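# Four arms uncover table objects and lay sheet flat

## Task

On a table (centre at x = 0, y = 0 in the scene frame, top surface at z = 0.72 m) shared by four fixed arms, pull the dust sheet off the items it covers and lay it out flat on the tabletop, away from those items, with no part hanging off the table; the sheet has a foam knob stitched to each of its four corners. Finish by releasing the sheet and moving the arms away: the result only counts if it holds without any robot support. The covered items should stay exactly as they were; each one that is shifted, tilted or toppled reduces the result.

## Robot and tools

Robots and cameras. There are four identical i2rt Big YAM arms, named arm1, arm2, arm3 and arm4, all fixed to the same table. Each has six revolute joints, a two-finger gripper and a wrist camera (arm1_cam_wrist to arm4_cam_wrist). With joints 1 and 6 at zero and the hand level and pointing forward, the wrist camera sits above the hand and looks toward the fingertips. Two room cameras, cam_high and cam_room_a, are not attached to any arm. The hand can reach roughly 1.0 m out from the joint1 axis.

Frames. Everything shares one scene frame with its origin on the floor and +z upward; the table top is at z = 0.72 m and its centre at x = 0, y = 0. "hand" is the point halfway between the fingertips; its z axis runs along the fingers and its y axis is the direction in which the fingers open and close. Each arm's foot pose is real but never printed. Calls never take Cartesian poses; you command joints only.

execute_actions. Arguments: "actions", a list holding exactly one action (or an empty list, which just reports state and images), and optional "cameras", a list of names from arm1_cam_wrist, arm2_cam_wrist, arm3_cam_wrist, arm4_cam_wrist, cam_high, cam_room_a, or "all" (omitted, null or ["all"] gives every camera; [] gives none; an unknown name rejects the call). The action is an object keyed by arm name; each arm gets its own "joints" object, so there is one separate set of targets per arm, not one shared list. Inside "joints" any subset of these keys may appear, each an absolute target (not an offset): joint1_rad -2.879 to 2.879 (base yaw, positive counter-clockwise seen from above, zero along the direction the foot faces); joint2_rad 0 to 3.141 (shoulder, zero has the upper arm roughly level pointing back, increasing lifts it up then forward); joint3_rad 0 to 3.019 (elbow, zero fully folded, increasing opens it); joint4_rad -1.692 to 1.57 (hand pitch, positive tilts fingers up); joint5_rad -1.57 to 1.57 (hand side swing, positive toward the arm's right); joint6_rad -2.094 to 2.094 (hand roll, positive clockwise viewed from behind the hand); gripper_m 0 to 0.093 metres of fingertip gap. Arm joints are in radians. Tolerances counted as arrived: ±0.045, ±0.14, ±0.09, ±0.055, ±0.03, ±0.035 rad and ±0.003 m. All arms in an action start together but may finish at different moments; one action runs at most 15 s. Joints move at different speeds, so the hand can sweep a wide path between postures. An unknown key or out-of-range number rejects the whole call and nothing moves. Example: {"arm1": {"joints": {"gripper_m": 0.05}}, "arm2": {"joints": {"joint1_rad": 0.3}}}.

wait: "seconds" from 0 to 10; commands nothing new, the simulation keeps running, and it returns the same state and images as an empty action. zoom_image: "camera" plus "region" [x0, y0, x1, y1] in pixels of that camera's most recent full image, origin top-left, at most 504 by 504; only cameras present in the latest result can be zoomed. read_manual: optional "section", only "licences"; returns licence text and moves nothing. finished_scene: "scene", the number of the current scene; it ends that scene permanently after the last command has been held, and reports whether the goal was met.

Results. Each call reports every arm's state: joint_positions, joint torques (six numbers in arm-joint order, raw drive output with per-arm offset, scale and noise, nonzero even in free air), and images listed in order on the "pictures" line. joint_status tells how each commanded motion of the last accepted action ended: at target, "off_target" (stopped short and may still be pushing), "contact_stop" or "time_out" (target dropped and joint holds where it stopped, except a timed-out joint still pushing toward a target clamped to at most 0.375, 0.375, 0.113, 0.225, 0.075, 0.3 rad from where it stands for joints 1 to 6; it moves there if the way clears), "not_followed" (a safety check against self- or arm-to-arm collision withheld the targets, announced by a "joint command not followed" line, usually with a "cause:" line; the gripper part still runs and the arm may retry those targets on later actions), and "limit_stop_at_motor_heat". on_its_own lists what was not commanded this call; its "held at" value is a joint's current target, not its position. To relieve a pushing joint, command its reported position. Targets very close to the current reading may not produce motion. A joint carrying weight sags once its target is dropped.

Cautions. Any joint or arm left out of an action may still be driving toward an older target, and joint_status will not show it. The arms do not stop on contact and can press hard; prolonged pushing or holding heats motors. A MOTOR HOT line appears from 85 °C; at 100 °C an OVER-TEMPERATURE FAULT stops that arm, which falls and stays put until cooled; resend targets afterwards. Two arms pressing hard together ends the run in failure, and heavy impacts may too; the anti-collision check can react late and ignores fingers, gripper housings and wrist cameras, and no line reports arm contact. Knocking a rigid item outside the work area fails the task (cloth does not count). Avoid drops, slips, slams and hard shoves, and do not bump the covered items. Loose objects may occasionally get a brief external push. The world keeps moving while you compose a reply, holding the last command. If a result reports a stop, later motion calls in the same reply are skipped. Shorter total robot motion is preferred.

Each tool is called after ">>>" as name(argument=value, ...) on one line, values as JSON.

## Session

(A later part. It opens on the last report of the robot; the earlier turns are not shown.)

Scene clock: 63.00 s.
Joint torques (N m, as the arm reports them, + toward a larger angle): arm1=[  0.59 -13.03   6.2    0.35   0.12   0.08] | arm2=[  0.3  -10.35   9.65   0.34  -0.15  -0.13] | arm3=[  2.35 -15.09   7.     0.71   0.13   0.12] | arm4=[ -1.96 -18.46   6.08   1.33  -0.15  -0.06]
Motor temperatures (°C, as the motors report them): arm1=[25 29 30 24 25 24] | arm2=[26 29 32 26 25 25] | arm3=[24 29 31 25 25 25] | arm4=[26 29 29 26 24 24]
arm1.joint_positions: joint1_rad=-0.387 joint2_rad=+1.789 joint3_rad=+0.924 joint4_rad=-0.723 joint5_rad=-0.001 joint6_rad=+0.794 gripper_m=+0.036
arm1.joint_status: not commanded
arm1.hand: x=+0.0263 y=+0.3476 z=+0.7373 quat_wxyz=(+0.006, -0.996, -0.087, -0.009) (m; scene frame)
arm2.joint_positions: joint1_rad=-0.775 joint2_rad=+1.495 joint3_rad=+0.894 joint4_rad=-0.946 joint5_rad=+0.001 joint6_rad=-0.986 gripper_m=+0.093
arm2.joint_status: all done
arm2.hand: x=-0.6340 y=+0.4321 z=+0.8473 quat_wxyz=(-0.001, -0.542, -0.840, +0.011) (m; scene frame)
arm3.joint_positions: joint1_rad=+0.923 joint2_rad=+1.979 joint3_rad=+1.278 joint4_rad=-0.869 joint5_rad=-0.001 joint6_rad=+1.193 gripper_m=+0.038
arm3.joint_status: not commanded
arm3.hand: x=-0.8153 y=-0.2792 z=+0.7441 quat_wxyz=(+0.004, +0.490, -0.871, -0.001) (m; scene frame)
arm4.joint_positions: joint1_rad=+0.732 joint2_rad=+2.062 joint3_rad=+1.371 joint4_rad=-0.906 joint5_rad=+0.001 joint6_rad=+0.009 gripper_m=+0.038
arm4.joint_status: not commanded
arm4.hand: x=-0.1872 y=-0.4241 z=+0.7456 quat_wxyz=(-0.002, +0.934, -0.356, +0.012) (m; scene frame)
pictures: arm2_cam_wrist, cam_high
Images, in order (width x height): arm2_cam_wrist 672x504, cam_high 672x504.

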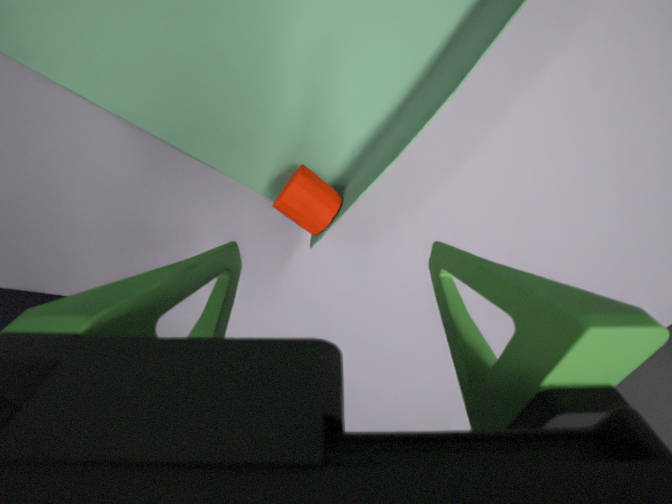

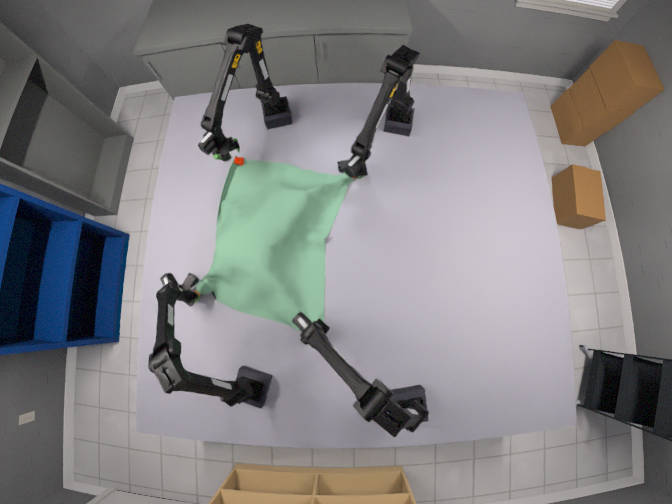

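>>> execute_actions(actions=[{"arm2":{"joints":{"joint6_rad":-2.04,"joint3_rad":0.82,"joint4_rad":-0.9,"gripper_m":0.075}}}], cameras=["arm2_cam_wrist"])

>>> execute_actions(actions=[{"arm2":{"joints":{"joint2_rad":1.64,"joint3_rad":0.73,"joint4_rad":-0.665}}}], cameras=["arm2_cam_wrist"])

>>> execute_actions(actions=[{"arm2":{"joints":{"gripper_m":0.02}}}], cameras=["arm2_cam_wrist"])

Scene clock: 72.97 s.
Joint torques (N m, as the arm reports them, + toward a larger angle): arm1=[  0.08 -13.1    5.93   0.34   0.13   0.03] | arm2=[ 0.31 -9.53  8.5   1.44 -0.16 -0.12] | arm3=[  2.58 -14.77   6.85   0.86   0.15   0.12] | arm4=[ -1.95 -18.53   6.04   1.3   -0.14  -0.06]
Motor temperatures (°C, as the motors report them): arm1=[25 29 30 24 25 24] | arm2=[26 29 31 26 25 25] | arm3=[24 29 31 25 25 25] | arm4=[26 29 29 26 24 24]
arm1.joint_positions: joint1_rad=-0.387 joint2_rad=+1.789 joint3_rad=+0.924 joint4_rad=-0.723 joint5_rad=-0.001 joint6_rad=+0.794 gripper_m=+0.036
arm1.joint_status: not commanded
arm1.hand: x=+0.0263 y=+0.3476 z=+0.7373 quat_wxyz=(+0.006, -0.996, -0.087, -0.009) (m; scene frame)
arm2.joint_positions: joint1_rad=-0.775 joint2_rad=+1.495 joint3_rad=+0.820 joint4_rad=-0.914 joint5_rad=+0.001 joint6_rad=-2.026 gripper_m=+0.075
arm2.joint_status: all done
arm2.hand: x=-0.6195 y=+0.4551 z=+0.8246 quat_wxyz=(-0.006, -0.053, -0.999, -0.008) (m; scene frame)
arm3.joint_positions: joint1_rad=+0.923 joint2_rad=+1.979 joint3_rad=+1.278 joint4_rad=-0.869 joint5_rad=-0.001 joint6_rad=+1.193 gripper_m=+0.038
arm3.joint_status: not commanded
arm3.hand: x=-0.8153 y=-0.2792 z=+0.7441 quat_wxyz=(+0.004, +0.490, -0.871, -0.001) (m; scene frame)
arm4.joint_positions: joint1_rad=+0.732 joint2_rad=+2.062 joint3_rad=+1.371 joint4_rad=-0.906 joint5_rad=+0.001 joint6_rad=+0.009 gripper_m=+0.038
arm4.joint_status: not commanded
arm4.hand: x=-0.1872 y=-0.4241 z=+0.7456 quat_wxyz=(-0.002, +0.934, -0.356, +0.012) (m; scene frame)
pictures: arm2_cam_wrist
Images, in order (width x height): arm2_cam_wrist 672x504.

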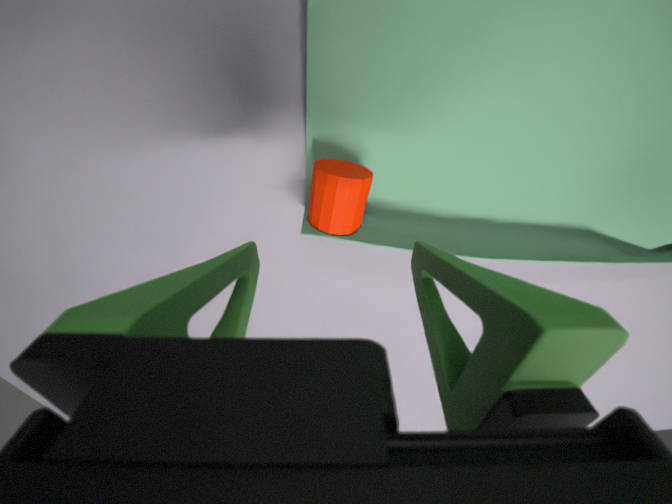

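Scene clock: 73.97 s.
Joint torques (N m, as the arm reports them, + toward a larger angle): arm1=[  1.23 -13.04   6.12   0.1    0.19   0.11] | arm2=[  0.36 -11.15   6.91   1.43  -0.08  -0.13] | arm3=[  2.51 -15.22   6.9    0.58   0.14   0.13] | arm4=[ -1.85 -18.59   6.07   1.29  -0.14  -0.07]
Motor temperatures (°C, as the motors report them): arm1=[25 29 30 24 25 24] | arm2=[26 29 31 26 25 25] | arm3=[24 29 31 25 25 25] | arm4=[26 29 29 26 24 24]
arm1.joint_positions: joint1_rad=-0.387 joint2_rad=+1.789 joint3_rad=+0.924 joint4_rad=-0.723 joint5_rad=-0.001 joint6_rad=+0.794 gripper_m=+0.036
arm1.joint_status: not commanded
arm1.hand: x=+0.0263 y=+0.3476 z=+0.7373 quat_wxyz=(+0.006, -0.996, -0.087, -0.009) (m; scene frame)
arm2.joint_positions: joint1_rad=-0.775 joint2_rad=+1.634 joint3_rad=+0.729 joint4_rad=-0.680 joint5_rad=-0.002 joint6_rad=-2.027 gripper_m=+0.075
arm2.joint_status: all done
arm2.hand: x=-0.6144 y=+0.4621 z=+0.7538 quat_wxyz=(-0.006, -0.053, -0.999, -0.005) (m; scene frame)
arm3.joint_positions: joint1_rad=+0.923 joint2_rad=+1.979 joint3_rad=+1.278 joint4_rad=-0.869 joint5_rad=-0.001 joint6_rad=+1.193 gripper_m=+0.038
arm3.joint_status: not commanded
arm3.hand: x=-0.8153 y=-0.2792 z=+0.7441 quat_wxyz=(+0.004, +0.490, -0.871, -0.001) (m; scene frame)
arm4.joint_positions: joint1_rad=+0.732 joint2_rad=+2.062 joint3_rad=+1.371 joint4_rad=-0.906 joint5_rad=+0.001 joint6_rad=+0.009 gripper_m=+0.038
arm4.joint_status: not commanded
arm4.hand: x=-0.1872 y=-0.4241 z=+0.7456 quat_wxyz=(-0.002, +0.934, -0.356, +0.012) (m; scene frame)
pictures: arm2_cam_wrist
Images, in order (width x height): arm2_cam_wrist 672x504.

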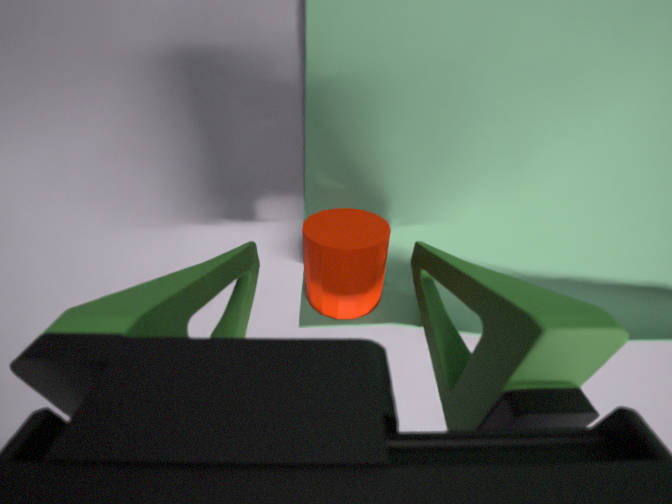

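Scene clock: 74.57 s.
Joint torques (N m, as the arm reports them, + toward a larger angle): arm1=[  0.71 -13.57   6.17   0.4    0.1    0.16] | arm2=[  0.36 -10.97   6.93   1.41  -0.08  -0.13] | arm3=[  2.43 -14.64   6.76   0.77   0.14   0.11] | arm4=[ -1.96 -18.43   6.04   1.3   -0.14  -0.06]
Motor temperatures (°C, as the motors report them): arm1=[25 29 30 24 25 24] | arm2=[26 29 31 26 25 25] | arm3=[24 29 31 25 25 25] | arm4=[26 29 29 26 24 24]
arm1.joint_positions: joint1_rad=-0.387 joint2_rad=+1.789 joint3_rad=+0.924 joint4_rad=-0.723 joint5_rad=-0.001 joint6_rad=+0.794 gripper_m=+0.036
arm1.joint_status: not commanded
arm1.hand: x=+0.0263 y=+0.3476 z=+0.7373 quat_wxyz=(+0.006, -0.996, -0.087, -0.009) (m; scene frame)
arm2.joint_positions: joint1_rad=-0.775 joint2_rad=+1.634 joint3_rad=+0.729 joint4_rad=-0.679 joint5_rad=-0.002 joint6_rad=-2.027 gripper_m=+0.038
arm2.joint_status: gripper_m off_target (ended at +0.038, target +0.020)
arm2.hand: x=-0.6145 y=+0.4619 z=+0.7538 quat_wxyz=(-0.005, -0.053, -0.999, -0.005) (m; scene frame)
arm3.joint_positions: joint1_rad=+0.923 joint2_rad=+1.979 joint3_rad=+1.278 joint4_rad=-0.869 joint5_rad=-0.001 joint6_rad=+1.193 gripper_m=+0.038
arm3.joint_status: not commanded
arm3.hand: x=-0.8153 y=-0.2792 z=+0.7441 quat_wxyz=(+0.004, +0.490, -0.871, -0.001) (m; scene frame)
arm4.joint_positions: joint1_rad=+0.732 joint2_rad=+2.062 joint3_rad=+1.371 joint4_rad=-0.906 joint5_rad=+0.001 joint6_rad=+0.009 gripper_m=+0.038
arm4.joint_status: not commanded
arm4.hand: x=-0.1872 y=-0.4241 z=+0.7456 quat_wxyz=(-0.002, +0.934, -0.356, +0.012) (m; scene frame)
pictures: arm2_cam_wrist
Images, in order (width x height): arm2_cam_wrist 672x504.

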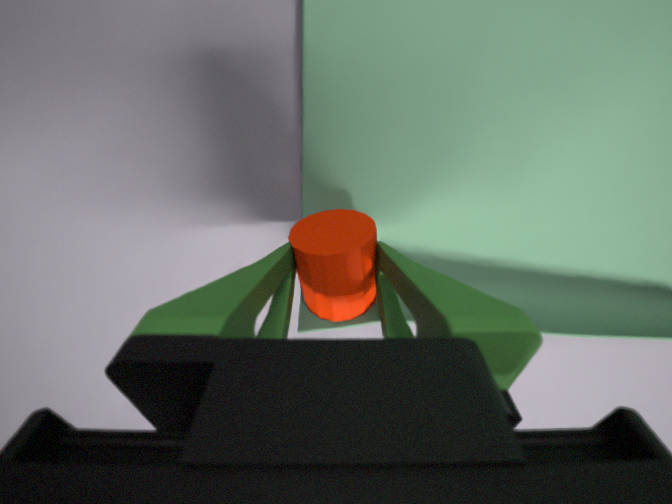

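>>> execute_actions(actions=[{"arm1":{"joints":{"joint2_rad":1.49,"joint3_rad":1.14,"joint4_rad":-1.23}},"arm2":{"joints":{"joint2_rad":1.33,"joint3_rad":0.98,"joint4_rad":-1.23}},"arm3":{"joints":{"joint2_rad":1.77,"joint3_rad":1.49,"joint4_rad":-1.29}},"arm4":{"joints":{"joint2_rad":1.82,"joint3_rad":1.58,"joint4_rad":-1.32}}}], cameras=["cam_room_a"])

>>> execute_actions(actions=[{"arm1":{"joints":{"joint2_rad":1.43,"joint3_rad":1.54,"joint4_rad":-1.67}},"arm2":{"joints":{"joint2_rad":1.27,"joint3_rad":1.39,"joint4_rad":-1.68}},"arm3":{"joints":{"joint2_rad":1.73,"joint3_rad":1.9,"joint4_rad":-1.69}},"arm4":{"joints":{"joint2_rad":1.8,"joint3_rad":2.0,"joint4_rad":-1.67}}}], cameras=["cam_high","cam_room_a"])

Scene clock: 85.80 s.
Joint torques (N m, as the arm reports them, + toward a larger angle): arm1=[ 0.75 -9.34 11.3  -0.38  0.13  0.12] | arm2=[ 0.36 -7.53 10.99  0.16 -0.07 -0.12] | arm3=[  2.41 -13.63   9.83  -0.32   0.15   0.12] | arm4=[ -1.91 -15.86   8.78   0.07  -0.15  -0.05]
Motor temperatures (°C, as the motors report them): arm1=[25 29 30 24 25 24] | arm2=[26 29 31 26 25 25] | arm3=[24 29 31 25 25 25] | arm4=[26 29 29 26 24 24]
arm1.joint_positions: joint1_rad=-0.387 joint2_rad=+1.467 joint3_rad=+1.119 joint4_rad=-1.220 joint5_rad=-0.001 joint6_rad=+0.794 gripper_m=+0.036
arm1.joint_status: all done
arm1.hand: x=+0.0272 y=+0.3509 z=+0.9259 quat_wxyz=(-0.001, -0.996, -0.087, -0.003) (m; scene frame)
arm2.joint_positions: joint1_rad=-0.775 joint2_rad=+1.309 joint3_rad=+0.972 joint4_rad=-1.215 joint5_rad=-0.002 joint6_rad=-2.027 gripper_m=+0.038
arm2.joint_status: all done
arm2.hand: x=-0.6194 y=+0.4550 z=+0.9375 quat_wxyz=(+0.002, -0.052, -0.999, +0.009) (m; scene frame)
arm3.joint_positions: joint1_rad=+0.923 joint2_rad=+1.760 joint3_rad=+1.475 joint4_rad=-1.277 joint5_rad=-0.001 joint6_rad=+1.193 gripper_m=+0.038
arm3.joint_status: all done
arm3.hand: x=-0.8152 y=-0.2775 z=+0.9213 quat_wxyz=(+0.005, +0.490, -0.871, -0.005) (m; scene frame)
arm4.joint_positions: joint1_rad=+0.732 joint2_rad=+1.816 joint3_rad=+1.559 joint4_rad=-1.303 joint5_rad=+0.001 joint6_rad=+0.009 gripper_m=+0.038
arm4.joint_status: all done
arm4.hand: x=-0.1903 y=-0.4238 z=+0.9409 quat_wxyz=(-0.008, +0.935, -0.356, -0.005) (m; scene frame)
pictures: cam_room_a
Images, in order (width x height): cam_room_a 672x504.

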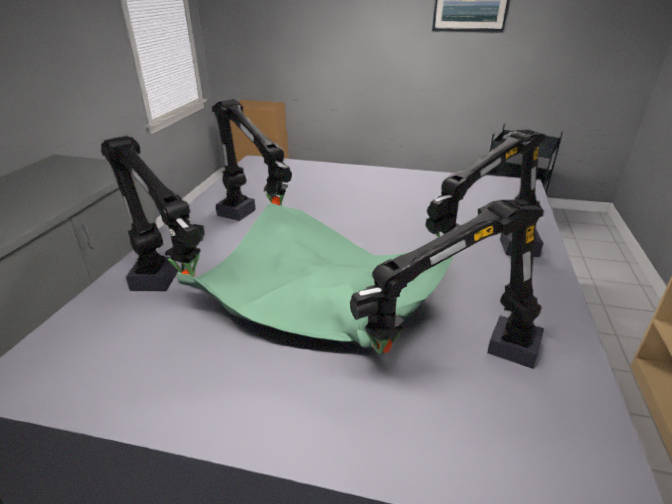

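Scene clock: 87.27 s.
Joint torques (N m, as the arm reports them, + toward a larger angle): arm1=[  1.25 -12.06  14.09  -0.74   0.11   0.1 ] | arm2=[ 0.34 -8.57 13.95  0.18 -0.06 -0.12] | arm3=[  2.35 -16.74  12.23  -0.33   0.15   0.14] | arm4=[ -1.8  -16.76  10.88   0.11  -0.14  -0.05]
Motor temperatures (°C, as the motors report them): arm1=[25 29 31 24 25 24] | arm2=[26 29 31 26 25 25] | arm3=[24 29 32 25 25 25] | arm4=[26 29 29 26 24 24]
arm1.joint_positions: joint1_rad=-0.387 joint2_rad=+1.432 joint3_rad=+1.490 joint4_rad=-1.656 joint5_rad=-0.001 joint6_rad=+0.794 gripper_m=+0.036
arm1.joint_status: all done
arm1.hand: x=+0.0252 y=+0.3496 z=+1.0793 quat_wxyz=(+0.010, -0.996, -0.087, -0.013) (m; scene frame)
arm2.joint_positions: joint1_rad=-0.775 joint2_rad=+1.263 joint3_rad=+1.354 joint4_rad=-1.667 joint5_rad=-0.002 joint6_rad=-2.028 gripper_m=+0.038
arm2.joint_status: all done
arm2.hand: x=-0.6181 y=+0.4579 z=+1.0969 quat_wxyz=(-0.003, -0.052, -0.999, -0.001) (m; scene frame)
arm3.joint_positions: joint1_rad=+0.923 joint2_rad=+1.732 joint3_rad=+1.861 joint4_rad=-1.678 joint5_rad=-0.001 joint6_rad=+1.194 gripper_m=+0.038
arm3.joint_status: all done
arm3.hand: x=-0.8173 y=-0.2729 z=+1.0817 quat_wxyz=(+0.005, +0.490, -0.872, -0.011) (m; scene frame)
arm4.joint_positions: joint1_rad=+0.732 joint2_rad=+1.803 joint3_rad=+1.949 joint4_rad=-1.652 joint5_rad=+0.001 joint6_rad=+0.009 gripper_m=+0.038
arm4.joint_status: all done
arm4.hand: x=-0.2038 y=-0.4141 z=+1.0964 quat_wxyz=(-0.018, +0.934, -0.355, -0.031) (m; scene frame)
pictures: cam_high, cam_room_a
Images, in order (width x height): cam_high 672x504, cam_room_a 672x504.

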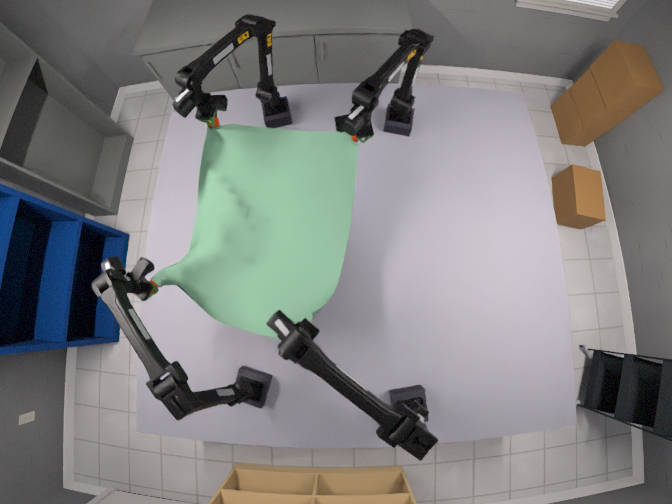

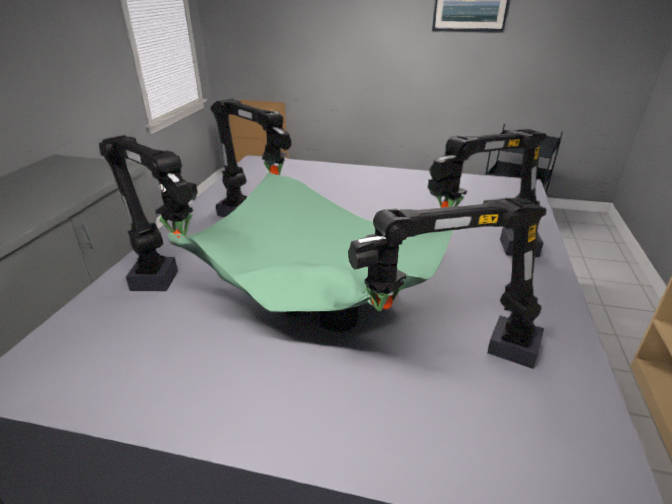

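>>> execute_actions(actions=[{"arm1":{"joints":{"joint1_rad":-0.6,"joint2_rad":1.435,"joint3_rad":1.55,"joint6_rad":0.2}},"arm2":{"joints":{"joint1_rad":-0.96,"joint2_rad":1.63,"joint3_rad":1.79}},"arm3":{"joints":{"joint1_rad":1.1,"joint2_rad":1.28,"joint3_rad":1.39,"joint4_rad":-1.67,"joint6_rad":1.5}},"arm4":{"joints":{"joint1_rad":0.55,"joint2_rad":1.44,"joint3_rad":1.55,"joint6_rad":-0.3}}}], cameras=["cam_high","cam_room_a"])

Scene clock: 98.70 s.
Joint torques (N m, as the arm reports them, + toward a larger angle): arm1=[  0.55 -11.4   14.8   -0.61  -0.1   -0.15] | arm2=[ -0.69 -15.99  15.53   0.54   0.53  -0.08] | arm3=[ 2.38 -7.61  9.37  0.37  0.01  0.14] | arm4=[ -0.14 -11.28   7.02   0.08  -0.03  -0.12]
Motor temperatures (°C, as the motors report them): arm1=[25 29 34 24 25 24] | arm2=[26 29 33 26 25 25] | arm3=[24 29 34 25 25 25] | arm4=[26 29 31 26 24 24]
arm1.joint_positions: joint1_rad=-0.616 joint2_rad=+1.432 joint3_rad=+1.490 joint4_rad=-1.656 joint5_rad=+0.004 joint6_rad=+0.215 gripper_m=+0.036
arm1.joint_status: all done
arm1.hand: x=-0.0460 y=+0.4118 z=+1.0788 quat_wxyz=(+0.007, -0.966, -0.260, -0.015) (m; scene frame)
arm2.joint_positions: joint1_rad=-0.942 joint2_rad=+1.626 joint3_rad=+1.736 joint4_rad=-1.674 joint5_rad=-0.019 joint6_rad=-2.031 gripper_m=+0.038
arm2.joint_status: all done
arm2.hand: x=-0.7564 y=+0.3862 z=+1.0967 quat_wxyz=(-0.007, -0.134, -0.991, +0.009) (m; scene frame)
arm3.joint_positions: joint1_rad=+1.100 joint2_rad=+1.273 joint3_rad=+1.385 joint4_rad=-1.675 joint5_rad=+0.002 joint6_rad=+1.493 gripper_m=+0.038
arm3.joint_status: all done
arm3.hand: x=-0.7575 y=-0.4558 z=+1.0943 quat_wxyz=(+0.004, +0.436, -0.900, -0.004) (m; scene frame)
arm4.joint_positions: joint1_rad=+0.539 joint2_rad=+1.442 joint3_rad=+1.560 joint4_rad=-1.652 joint5_rad=-0.003 joint6_rad=-0.284 gripper_m=+0.038
arm4.joint_status: all done
arm4.hand: x=-0.0388 y=-0.4505 z=+1.1163 quat_wxyz=(-0.015, +0.951, -0.308, -0.016) (m; scene frame)
pictures: cam_high, cam_room_a
Images, in order (width x height): cam_high 672x504, cam_room_a 672x504.

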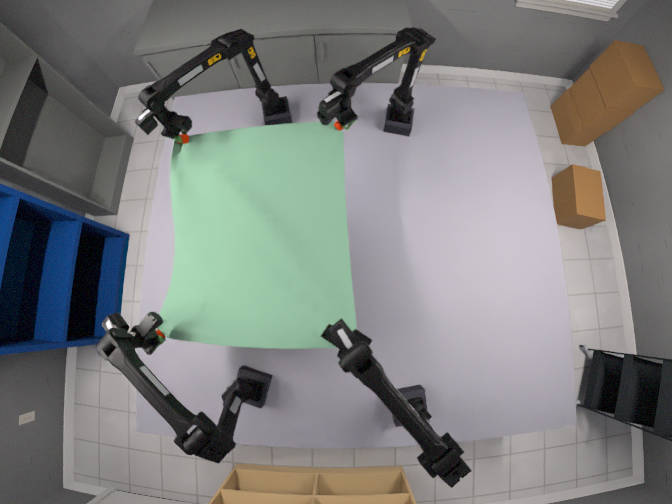

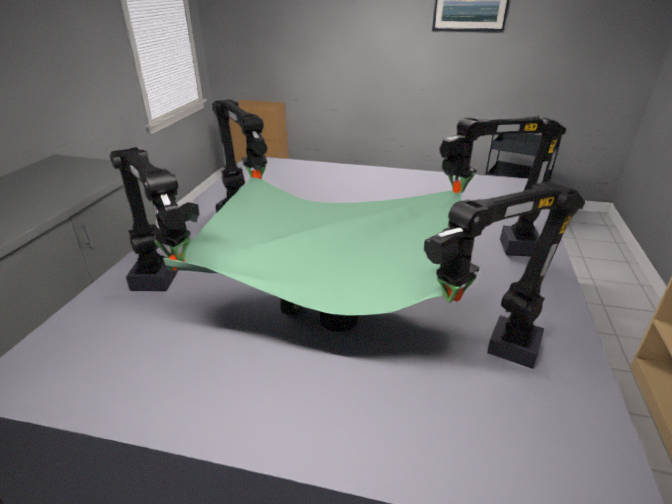

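>>> execute_actions(actions=[{"arm1":{"joints":{"joint1_rad":0.15,"joint2_rad":1.07,"joint3_rad":1.22,"joint4_rad":-1.69,"joint6_rad":0.72}},"arm2":{"joints":{"joint1_rad":-0.3,"joint2_rad":1.22,"joint3_rad":1.33,"joint6_rad":-1.7}},"arm3":{"joints":{"joint1_rad":0.2,"joint2_rad":0.93,"joint3_rad":1.1,"joint4_rad":-1.69,"joint6_rad":0.7}},"arm4":{"joints":{"joint1_rad":-0.16,"joint2_rad":1.16,"joint3_rad":1.28,"joint6_rad":-0.95}}}], cameras=["cam_room_a"])

>>> execute_actions(actions=[{"arm1":{"joints":{"joint1_rad":0.98,"joint2_rad":1.31,"joint3_rad":1.45,"joint6_rad":1.53}},"arm2":{"joints":{"joint1_rad":0.43,"joint2_rad":1.39,"joint3_rad":1.52,"joint6_rad":-0.95}},"arm3":{"joints":{"joint1_rad":-0.63,"joint2_rad":1.3,"joint3_rad":1.44,"joint6_rad":-0.1}},"arm4":{"joints":{"joint1_rad":-0.86,"joint2_rad":1.44,"joint3_rad":1.6,"joint6_rad":-1.6}}}], cameras=["cam_room_a"])

>>> execute_actions(actions=[{"arm1":{"joints":{"joint1_rad":1.34,"joint2_rad":1.88,"joint3_rad":2.13,"joint6_rad":1.89}},"arm2":{"joints":{"joint1_rad":0.82,"joint2_rad":1.92,"joint3_rad":2.17,"joint6_rad":-0.55}},"arm3":{"joints":{"joint1_rad":-0.93,"joint2_rad":1.95,"joint3_rad":2.2,"joint6_rad":-0.42}},"arm4":{"joints":{"joint1_rad":-1.19,"joint2_rad":2.09,"joint3_rad":2.32,"joint6_rad":-1.95}}}], cameras=["cam_high","cam_room_a"])

Scene clock: 113.17 s.
Joint torques (N m, as the arm reports them, + toward a larger angle): arm1=[ 0.7  -5.45  9.14 -0.21 -0.08 -0.03] | arm2=[-0.07 -7.21 10.07  0.63  0.44  0.22] | arm3=[ 2.21 -3.13  9.13 -0.12 -0.01  0.  ] | arm4=[-2.06 -6.55  6.91  0.06 -0.02 -0.13]
Motor temperatures (°C, as the motors report them): arm1=[25 29 36 24 25 24] | arm2=[26 29 34 26 25 25] | arm3=[24 28 34 25 25 25] | arm4=[26 28 30 26 24 24]
arm1.joint_positions: joint1_rad=+0.134 joint2_rad=+1.057 joint3_rad=+1.234 joint4_rad=-1.680 joint5_rad=+0.003 joint6_rad=+0.720 gripper_m=+0.036
arm1.joint_status: all done
arm1.hand: x=+0.2341 y=+0.4018 z=+1.1053 quat_wxyz=(-0.031, -0.926, -0.375, +0.013) (m; scene frame)
arm2.joint_positions: joint1_rad=-0.289 joint2_rad=+1.208 joint3_rad=+1.338 joint4_rad=-1.674 joint5_rad=-0.017 joint6_rad=-1.721 gripper_m=+0.038
arm2.joint_status: all done
arm2.hand: x=-0.4541 y=+0.4196 z=+1.1091 quat_wxyz=(-0.008, +0.037, -0.999, +0.015) (m; scene frame)
arm3.joint_positions: joint1_rad=+0.202 joint2_rad=+0.921 joint3_rad=+1.098 joint4_rad=-1.679 joint5_rad=+0.002 joint6_rad=+0.710 gripper_m=+0.038
arm3.joint_status: all done
arm3.hand: x=-0.4775 y=-0.4598 z=+1.0786 quat_wxyz=(-0.013, +0.383, -0.923, -0.031) (m; scene frame)
arm4.joint_positions: joint1_rad=-0.144 joint2_rad=+1.157 joint3_rad=+1.291 joint4_rad=-1.652 joint5_rad=-0.004 joint6_rad=-0.934 gripper_m=+0.038
arm4.joint_status: all done
arm4.hand: x=+0.2313 y=-0.4663 z=+1.1134 quat_wxyz=(-0.030, +0.945, -0.324, -0.010) (m; scene frame)
pictures: cam_room_a
Images, in order (width x height): cam_room_a 672x504.

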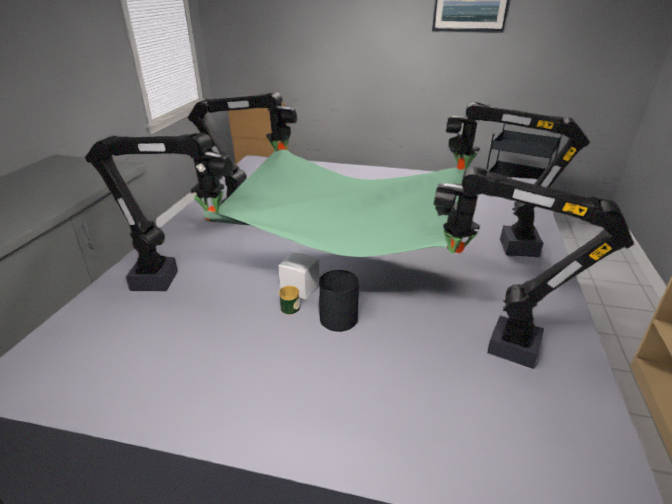

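Scene clock: 114.93 s.
Joint torques (N m, as the arm reports them, + toward a larger angle): arm1=[  0.75 -10.43  15.48  -0.34  -0.11  -0.03] | arm2=[  0.03 -12.55  13.52   0.02   0.12   0.27] | arm3=[ 1.29 -9.55 13.01 -0.14 -0.03 -0.01] | arm4=[ -2.11 -13.2   11.61   0.1    0.36  -0.11]
Motor temperatures (°C, as the motors report them): arm1=[25 29 36 24 25 24] | arm2=[26 29 34 26 25 25] | arm3=[24 28 34 25 25 25] | arm4=[26 28 31 26 24 24]
arm1.joint_positions: joint1_rad=+0.964 joint2_rad=+1.321 joint3_rad=+1.382 joint4_rad=-1.684 joint5_rad=+0.004 joint6_rad=+1.531 gripper_m=+0.036
arm1.joint_status: all done
arm1.hand: x=+0.5045 y=+0.4223 z=+1.0835 quat_wxyz=(+0.023, -0.923, -0.384, +0.008) (m; scene frame)
arm2.joint_positions: joint1_rad=+0.439 joint2_rad=+1.397 joint3_rad=+1.490 joint4_rad=-1.659 joint5_rad=-0.007 joint6_rad=-0.976 gripper_m=+0.038
arm2.joint_status: all done
arm2.hand: x=-0.1851 y=+0.4339 z=+1.1020 quat_wxyz=(-0.005, +0.029, -1.000, +0.000) (m; scene frame)
arm3.joint_positions: joint1_rad=-0.628 joint2_rad=+1.314 joint3_rad=+1.390 joint4_rad=-1.682 joint5_rad=+0.000 joint6_rad=-0.093 gripper_m=+0.038
arm3.joint_status: all done
arm3.hand: x=-0.2099 y=-0.4743 z=+1.0790 quat_wxyz=(+0.020, +0.371, -0.928, +0.005) (m; scene frame)
arm4.joint_positions: joint1_rad=-0.844 joint2_rad=+1.465 joint3_rad=+1.537 joint4_rad=-1.659 joint5_rad=-0.016 joint6_rad=-1.586 gripper_m=+0.038
arm4.joint_status: all done
arm4.hand: x=+0.5048 y=-0.4683 z=+1.1000 quat_wxyz=(-0.001, +0.938, -0.347, -0.011) (m; scene frame)
pictures: cam_room_a
Images, in order (width x height): cam_room_a 672x504.

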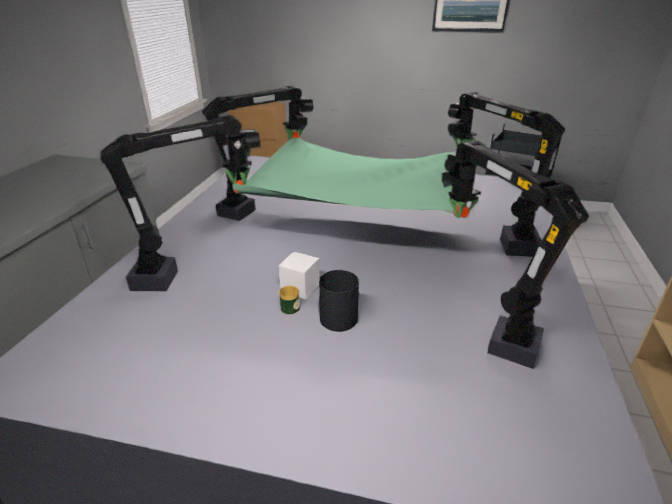

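Scene clock: 116.50 s.
Joint torques (N m, as the arm reports them, + toward a larger angle): arm1=[ -0.12 -19.82  15.18  -0.21  -0.11  -0.02] | arm2=[  0.93 -23.15  13.78  -0.26  -0.23   0.22] | arm3=[  1.78 -19.48  12.4    0.05   0.19   0.  ] | arm4=[ -2.2  -21.99  11.61   0.32   0.32  -0.09]
Motor temperatures (°C, as the motors report them): arm1=[25 29 36 24 25 24] | arm2=[26 29 34 26 25 25] | arm3=[24 29 34 25 25 25] | arm4=[26 28 31 26 24 24]
arm1.joint_positions: joint1_rad=+1.339 joint2_rad=+1.889 joint3_rad=+2.067 joint4_rad=-1.690 joint5_rad=+0.005 joint6_rad=+1.891 gripper_m=+0.036
arm1.joint_status: all done
arm1.hand: x=+0.7947 y=+0.4300 z=+1.0845 quat_wxyz=(-0.025, -0.920, -0.391, -0.021) (m; scene frame)
arm2.joint_positions: joint1_rad=+0.818 joint2_rad=+1.930 joint3_rad=+2.138 joint4_rad=-1.648 joint5_rad=+0.004 joint6_rad=-0.572 gripper_m=+0.038
arm2.joint_status: all done
arm2.hand: x=+0.1039 y=+0.4332 z=+1.0943 quat_wxyz=(-0.056, +0.016, -0.998, +0.037) (m; scene frame)
arm3.joint_positions: joint1_rad=-0.918 joint2_rad=+1.969 joint3_rad=+2.157 joint4_rad=-1.682 joint5_rad=-0.005 joint6_rad=-0.412 gripper_m=+0.038
arm3.joint_status: all done
arm3.hand: x=+0.0851 y=-0.4681 z=+1.0590 quat_wxyz=(-0.035, +0.384, -0.923, -0.002) (m; scene frame)
arm4.joint_positions: joint1_rad=-1.174 joint2_rad=+2.115 joint3_rad=+2.256 joint4_rad=-1.661 joint5_rad=-0.014 joint6_rad=-1.937 gripper_m=+0.038
arm4.joint_status: all done
arm4.hand: x=+0.8029 y=-0.4574 z=+1.0332 quat_wxyz=(-0.030, +0.941, -0.337, +0.011) (m; scene frame)
pictures: cam_high, cam_room_a
Images, in order (width x height): cam_high 672x504, cam_room_a 672x504.

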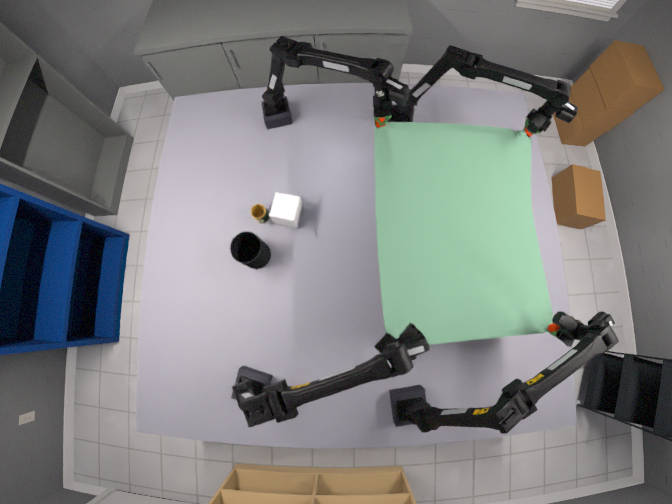

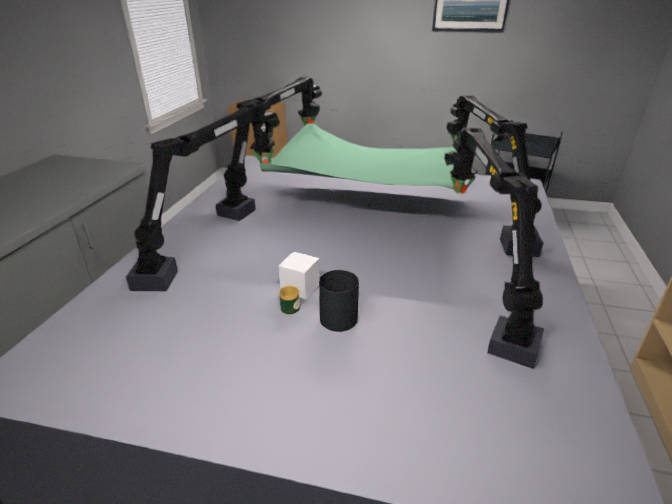

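>>> execute_actions(actions=[{"arm1":{"joints":{"joint2_rad":1.95,"joint3_rad":1.72,"joint4_rad":-1.35}},"arm2":{"joints":{"joint2_rad":2.03,"joint3_rad":1.85,"joint4_rad":-1.39}},"arm3":{"joints":{"joint2_rad":2.06,"joint3_rad":1.90,"joint4_rad":-1.40}},"arm4":{"joints":{"joint2_rad":2.12,"joint3_rad":1.97,"joint4_rad":-1.42}}}], cameras=[])

>>> execute_actions(actions=[{"arm1":{"joints":{"joint2_rad":2.09,"joint3_rad":1.49,"joint4_rad":-0.96}},"arm2":{"joints":{"joint2_rad":2.16,"joint3_rad":1.61,"joint4_rad":-1.02}},"arm3":{"joints":{"joint2_rad":2.18,"joint3_rad":1.67,"joint4_rad":-1.05}},"arm4":{"joints":{"joint2_rad":2.235,"joint3_rad":1.73,"joint4_rad":-1.065}}}], cameras=["cam_high"])

Scene clock: 139.87 s.
Joint torques (N m, as the arm reports them, + toward a larger angle): arm1=[ -0.97 -19.99  10.04   0.29  -0.04   0.1 ] | arm2=[  0.93 -24.03  10.82   0.63  -0.14   0.19] | arm3=[  1.5  -20.58  10.5    0.58   0.15  -0.02] | arm4=[ -1.88 -21.04   7.61   1.14   0.15  -0.09]
Motor temperatures (°C, as the motors report them): arm1=[25 31 38 24 25 24] | arm2=[26 31 34 26 25 25] | arm3=[24 31 36 25 25 25] | arm4=[26 30 33 26 24 24]
arm1.joint_positions: joint1_rad=+1.339 joint2_rad=+1.953 joint3_rad=+1.716 joint4_rad=-1.367 joint5_rad=+0.005 joint6_rad=+1.892 gripper_m=+0.036
arm1.joint_status: all done
arm1.hand: x=+0.7906 y=+0.4327 z=+0.9150 quat_wxyz=(+0.009, -0.920, -0.391, +0.009) (m; scene frame)
arm2.joint_positions: joint1_rad=+0.818 joint2_rad=+2.036 joint3_rad=+1.849 joint4_rad=-1.383 joint5_rad=+0.001 joint6_rad=-0.569 gripper_m=+0.038
arm2.joint_status: all done
arm2.hand: x=+0.1076 y=+0.4315 z=+0.9197 quat_wxyz=(-0.001, +0.015, -1.000, +0.001) (m; scene frame)
arm3.joint_positions: joint1_rad=-0.920 joint2_rad=+2.085 joint3_rad=+1.880 joint4_rad=-1.413 joint5_rad=-0.005 joint6_rad=-0.413 gripper_m=+0.038
arm3.joint_status: all done
arm3.hand: x=+0.0886 y=-0.4679 z=+0.8834 quat_wxyz=(+0.026, +0.384, -0.923, -0.003) (m; scene frame)
arm4.joint_positions: joint1_rad=-1.174 joint2_rad=+2.132 joint3_rad=+1.966 joint4_rad=-1.435 joint5_rad=-0.010 joint6_rad=-1.938 gripper_m=+0.038
arm4.joint_status: all done
arm4.hand: x=+0.7891 y=-0.4651 z=+0.9113 quat_wxyz=(+0.003, +0.942, -0.337, -0.014) (m; scene frame)
pictures: none
No camera images: the call's "cameras" was empty. Leave "cameras" out to get every camera's image.

Scene clock: 141.03 s.
Joint torques (N m, as the arm reports them, + toward a larger angle): arm1=[ -0.01 -20.     8.88   0.52  -0.11   0.05] | arm2=[  1.19 -23.93   8.99   0.77  -0.39   0.19] | arm3=[  1.57 -18.35   8.11   0.73   0.14   0.02] | arm4=[ -1.71 -20.61   6.65   1.14   0.26  -0.08]
Motor temperatures (°C, as the motors report them): arm1=[25 31 38 24 25 24] | arm2=[26 31 34 26 25 25] | arm3=[24 31 36 25 25 25] | arm4=[26 30 33 26 24 24]
arm1.joint_positions: joint1_rad=+1.339 joint2_rad=+2.107 joint3_rad=+1.481 joint4_rad=-0.976 joint5_rad=+0.005 joint6_rad=+1.892 gripper_m=+0.036
arm1.joint_status: all done
arm1.hand: x=+0.7796 y=+0.4386 z=+0.7454 quat_wxyz=(+0.009, -0.920, -0.391, +0.009) (m; scene frame)
arm2.joint_positions: joint1_rad=+0.815 joint2_rad=+2.157 joint3_rad=+1.615 joint4_rad=-1.016 joint5_rad=+0.009 joint6_rad=-0.569 gripper_m=+0.038
arm2.joint_status: all done
arm2.hand: x=+0.0985 y=+0.4340 z=+0.7634 quat_wxyz=(-0.005, +0.013, -1.000, +0.008) (m; scene frame)
arm3.joint_positions: joint1_rad=-0.920 joint2_rad=+2.179 joint3_rad=+1.663 joint4_rad=-1.063 joint5_rad=-0.005 joint6_rad=-0.417 gripper_m=+0.038
arm3.joint_status: all done
arm3.hand: x=+0.0824 y=-0.4703 z=+0.7475 quat_wxyz=(+0.008, +0.386, -0.922, -0.003) (m; scene frame)
arm4.joint_positions: joint1_rad=-1.174 joint2_rad=+2.241 joint3_rad=+1.727 joint4_rad=-1.080 joint5_rad=-0.012 joint6_rad=-1.938 gripper_m=+0.038
arm4.joint_status: all done
arm4.hand: x=+0.7783 y=-0.4693 z=+0.7565 quat_wxyz=(-0.001, +0.942, -0.337, -0.012) (m; scene frame)
pictures: cam_high
Images, in order (width x height): cam_high 672x504.

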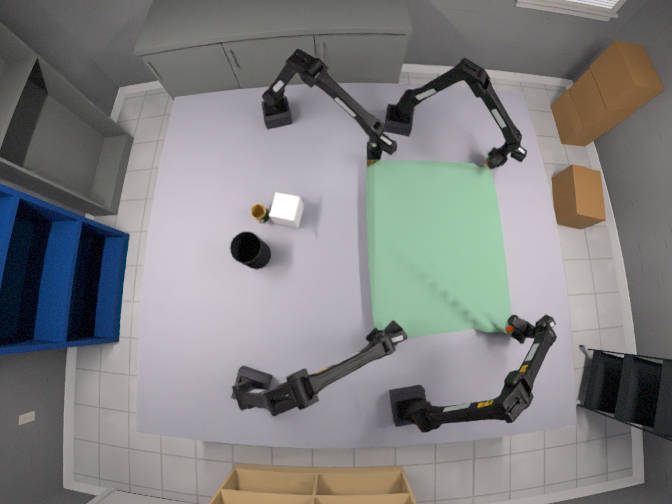

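Stretch slightly outward, then release.

>>> execute_actions(actions=[{"arm1":{"joints":{"joint3_rad":1.52,"joint2_rad":2.12,"joint4_rad":-0.96,"joint1_rad":1.37}},"arm3":{"joints":{"joint1_rad":-0.96}},"arm4":{"joints":{"joint1_rad":-1.22,"joint3_rad":1.75,"joint2_rad":2.26,"joint4_rad":-1.04}}}], cameras=[])

>>> execute_actions(actions=[{"arm1":{"joints":{"gripper_m":0.09}},"arm2":{"joints":{"gripper_m":0.09}},"arm3":{"joints":{"gripper_m":0.09}},"arm4":{"joints":{"gripper_m":0.09}}}], cameras=[])

>>> execute_actions(actions=[{"arm1":{"joints":{"joint2_rad":1.97,"joint3_rad":1.6,"joint4_rad":-1.2}},"arm2":{"joints":{"joint2_rad":2.0,"joint3_rad":1.68,"joint4_rad":-1.25}},"arm3":{"joints":{"joint2_rad":2.02,"joint3_rad":1.74,"joint4_rad":-1.28}},"arm4":{"joints":{"joint2_rad":2.1,"joint3_rad":1.83,"joint4_rad":-1.3}}}], cameras=[])

>>> execute_actions(actions=[{"arm1":{"joints":{"joint2_rad":1.2}},"arm2":{"joints":{"joint2_rad":1.2}},"arm3":{"joints":{"joint2_rad":1.2}},"arm4":{"joints":{"joint2_rad":1.2}}}], cameras=["cam_high","cam_room_a"])

Scene clock: 154.47 s.
Joint torques (N m, as the arm reports them, + toward a larger angle): arm1=[  1.92 -18.22  11.33   0.51  -0.1    0.09] | arm2=[  1.11 -23.54   8.99   0.56  -0.39   0.19] | arm3=[  1.34 -19.16   8.29   0.67   0.18   0.02] | arm4=[ -3.32 -18.87   7.89   1.16   0.25  -0.08]
Motor temperatures (°C, as the motors report them): arm1=[25 31 36 24 25 24] | arm2=[26 31 33 26 25 25] | arm3=[24 32 35 25 25 25] | arm4=[26 30 32 26 24 24]
arm1.joint_positions: joint1_rad=+1.346 joint2_rad=+2.107 joint3_rad=+1.481 joint4_rad=-0.976 joint5_rad=+0.005 joint6_rad=+1.892 gripper_m=+0.036
arm1.joint_status: all done
arm1.hand: x=+0.7813 y=+0.4422 z=+0.7455 quat_wxyz=(+0.009, -0.919, -0.394, +0.009) (m; scene frame)
arm2.joint_positions: joint1_rad=+0.814 joint2_rad=+2.157 joint3_rad=+1.615 joint4_rad=-1.010 joint5_rad=+0.009 joint6_rad=-0.569 gripper_m=+0.038
arm2.joint_status: not commanded
arm2.hand: x=+0.0992 y=+0.4327 z=+0.7634 quat_wxyz=(-0.007, +0.013, -1.000, +0.009) (m; scene frame)
arm3.joint_positions: joint1_rad=-0.941 joint2_rad=+2.179 joint3_rad=+1.663 joint4_rad=-1.061 joint5_rad=-0.005 joint6_rad=-0.418 gripper_m=+0.038
arm3.joint_status: all done
arm3.hand: x=+0.0876 y=-0.4823 z=+0.7474 quat_wxyz=(+0.007, +0.377, -0.926, -0.003) (m; scene frame)
arm4.joint_positions: joint1_rad=-1.182 joint2_rad=+2.241 joint3_rad=+1.727 joint4_rad=-1.054 joint5_rad=-0.012 joint6_rad=-1.938 gripper_m=+0.038
arm4.joint_status: all done
arm4.hand: x=+0.7862 y=-0.4705 z=+0.7564 quat_wxyz=(-0.011, +0.940, -0.340, -0.004) (m; scene frame)
pictures: none
No camera images: the call's "cameras" was empty. Leave "cameras" out to get every camera's image.

Scene clock: 155.27 s.
Joint torques (N m, as the arm reports them, + toward a larger angle): arm1=[  0.65 -19.28  11.16   0.28   0.05   0.01] | arm2=[  1.1  -23.42   9.     0.56  -0.2    0.14] | arm3=[  1.13 -19.32   8.33   0.5    0.11   0.03] | arm4=[ -1.29 -18.86   7.94   1.15  -0.08  -0.07]
Motor temperatures (°C, as the motors report them): arm1=[25 31 36 24 25 24] | arm2=[26 32 33 26 25 25] | arm3=[24 32 35 25 25 25] | arm4=[26 30 31 26 24 24]
arm1.joint_positions: joint1_rad=+1.356 joint2_rad=+2.107 joint3_rad=+1.481 joint4_rad=-0.973 joint5_rad=+0.002 joint6_rad=+1.892 gripper_m=+0.090
arm1.joint_status: all done
arm1.hand: x=+0.7847 y=+0.4475 z=+0.7455 quat_wxyz=(+0.008, -0.917, -0.398, +0.007) (m; scene frame)
arm2.joint_positions: joint1_rad=+0.815 joint2_rad=+2.157 joint3_rad=+1.615 joint4_rad=-1.010 joint5_rad=+0.003 joint6_rad=-0.564 gripper_m=+0.090
arm2.joint_status: all done
arm2.hand: x=+0.0999 y=+0.4338 z=+0.7634 quat_wxyz=(-0.008, +0.011, -1.000, +0.007) (m; scene frame)
arm3.joint_positions: joint1_rad=-0.957 joint2_rad=+2.179 joint3_rad=+1.663 joint4_rad=-1.061 joint5_rad=-0.003 joint6_rad=-0.418 gripper_m=+0.090
arm3.joint_status: all done
arm3.hand: x=+0.0911 y=-0.4920 z=+0.7474 quat_wxyz=(+0.007, +0.369, -0.929, -0.002) (m; scene frame)
arm4.joint_positions: joint1_rad=-1.211 joint2_rad=+2.241 joint3_rad=+1.727 joint4_rad=-1.054 joint5_rad=-0.003 joint6_rad=-1.940 gripper_m=+0.090
arm4.joint_status: all done
arm4.hand: x=+0.7959 y=-0.4884 z=+0.7563 quat_wxyz=(-0.007, +0.936, -0.353, +0.000) (m; scene frame)
pictures: none
No camera images: the call's "cameras" was empty. Leave "cameras" out to get every camera's image.

Scene clock: 156.67 s.
Joint torques (N m, as the arm reports them, + toward a larger angle): arm1=[  0.63 -17.64  12.49  -0.72   0.04   0.01] | arm2=[  1.11 -19.52  12.38   0.33  -0.19   0.14] | arm3=[  2.07 -17.07  10.61  -0.36   0.13   0.05] | arm4=[ -1.48 -18.77   9.62  -0.02  -0.09  -0.08]
Motor temperatures (°C, as the motors report them): arm1=[25 31 36 24 25 24] | arm2=[26 32 33 26 25 25] | arm3=[24 32 35 25 25 25] | arm4=[26 30 32 26 24 24]
arm1.joint_positions: joint1_rad=+1.356 joint2_rad=+1.959 joint3_rad=+1.560 joint4_rad=-1.188 joint5_rad=+0.002 joint6_rad=+1.892 gripper_m=+0.090
arm1.joint_status: all done
arm1.hand: x=+0.7833 y=+0.4477 z=+0.8544 quat_wxyz=(+0.004, -0.917, -0.398, +0.003) (m; scene frame)
arm2.joint_positions: joint1_rad=+0.815 joint2_rad=+1.973 joint3_rad=+1.658 joint4_rad=-1.236 joint5_rad=+0.003 joint6_rad=-0.564 gripper_m=+0.090
arm2.joint_status: all done
arm2.hand: x=+0.0831 y=+0.4438 z=+0.8858 quat_wxyz=(-0.009, +0.010, -1.000, +0.007) (m; scene frame)
arm3.joint_positions: joint1_rad=-0.957 joint2_rad=+2.007 joint3_rad=+1.715 joint4_rad=-1.266 joint5_rad=-0.003 joint6_rad=-0.418 gripper_m=+0.090
arm3.joint_status: all done
arm3.hand: x=+0.0803 y=-0.4958 z=+0.8688 quat_wxyz=(-0.003, +0.369, -0.929, -0.001) (m; scene frame)
arm4.joint_positions: joint1_rad=-1.211 joint2_rad=+2.089 joint3_rad=+1.791 joint4_rad=-1.285 joint5_rad=-0.003 joint6_rad=-1.940 gripper_m=+0.090
arm4.joint_status: all done
arm4.hand: x=+0.7839 y=-0.4956 z=+0.8726 quat_wxyz=(-0.002, +0.936, -0.353, -0.005) (m; scene frame)
pictures: none
No camera images: the call's "cameras" was empty. Leave "cameras" out to get every camera's image.

Scene clock: 158.53 s.
Joint torques (N m, as the arm reports them, + toward a larger angle): arm1=[ 0.73 -8.42 12.03  0.68 -0.02 -0.08] | arm2=[ 1.16 -7.76 11.02  1.78 -0.17  0.17] | arm3=[ 2.08 -8.07  9.41  0.88  0.11  0.08] | arm4=[-1.32 -8.33  7.59  1.53 -0.06  0.  ]
Motor temperatures (°C, as the motors report them): arm1=[25 31 36 24 25 24] | arm2=[26 31 33 26 25 25] | arm3=[24 32 35 25 25 25] | arm4=[26 30 32 26 24 24]
arm1.joint_positions: joint1_rad=+1.356 joint2_rad=+1.193 joint3_rad=+1.582 joint4_rad=-1.189 joint5_rad=+0.002 joint6_rad=+1.892 gripper_m=+0.090
arm1.joint_status: all done
arm1.hand: x=+0.6842 y=+0.4917 z=+1.2689 quat_wxyz=(-0.282, -0.849, -0.368, -0.253) (m; scene frame)
arm2.joint_positions: joint1_rad=+0.815 joint2_rad=+1.195 joint3_rad=+1.682 joint4_rad=-1.236 joint5_rad=+0.002 joint6_rad=-0.563 gripper_m=+0.090
arm2.joint_status: all done
arm2.hand: x=-0.0353 y=+0.5150 z=+1.3163 quat_wxyz=(-0.340, +0.009, -0.916, +0.211) (m; scene frame)
arm3.joint_positions: joint1_rad=-0.957 joint2_rad=+1.204 joint3_rad=+1.732 joint4_rad=-1.267 joint5_rad=-0.003 joint6_rad=-0.418 gripper_m=+0.090
arm3.joint_status: all done
arm3.hand: x=-0.0595 y=-0.5450 z=+1.3162 quat_wxyz=(-0.401, +0.339, -0.851, +0.015) (m; scene frame)
arm4.joint_positions: joint1_rad=-1.211 joint2_rad=+1.212 joint3_rad=+1.827 joint4_rad=-1.286 joint5_rad=-0.003 joint6_rad=-1.940 gripper_m=+0.090
arm4.joint_status: all done
arm4.hand: x=+0.6285 y=-0.5811 z=+1.3796 quat_wxyz=(-0.330, +0.841, -0.318, +0.289) (m; scene frame)
pictures: cam_high, cam_room_a
Images, in order (width x height): cam_high 672x504, cam_room_a 672x504.

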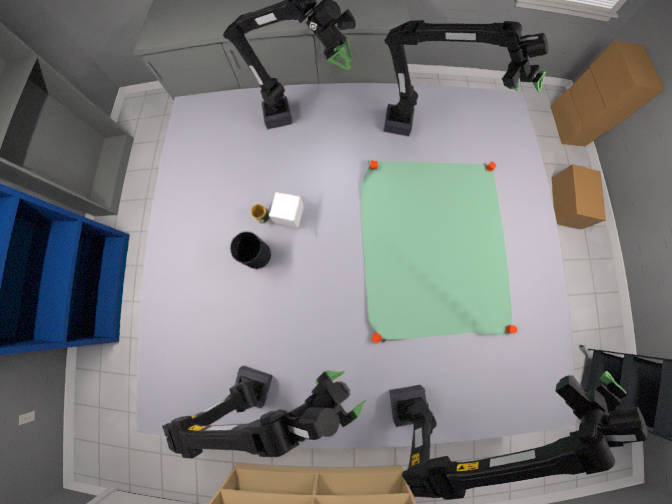

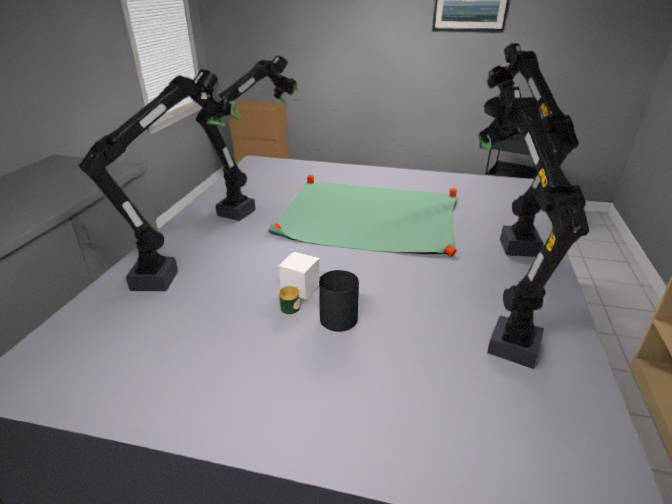

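Two corners are slightly curled, but the sheet is nearly fully spread.

>>> finished_scene(scene=2)

The scene is finished: the task was done.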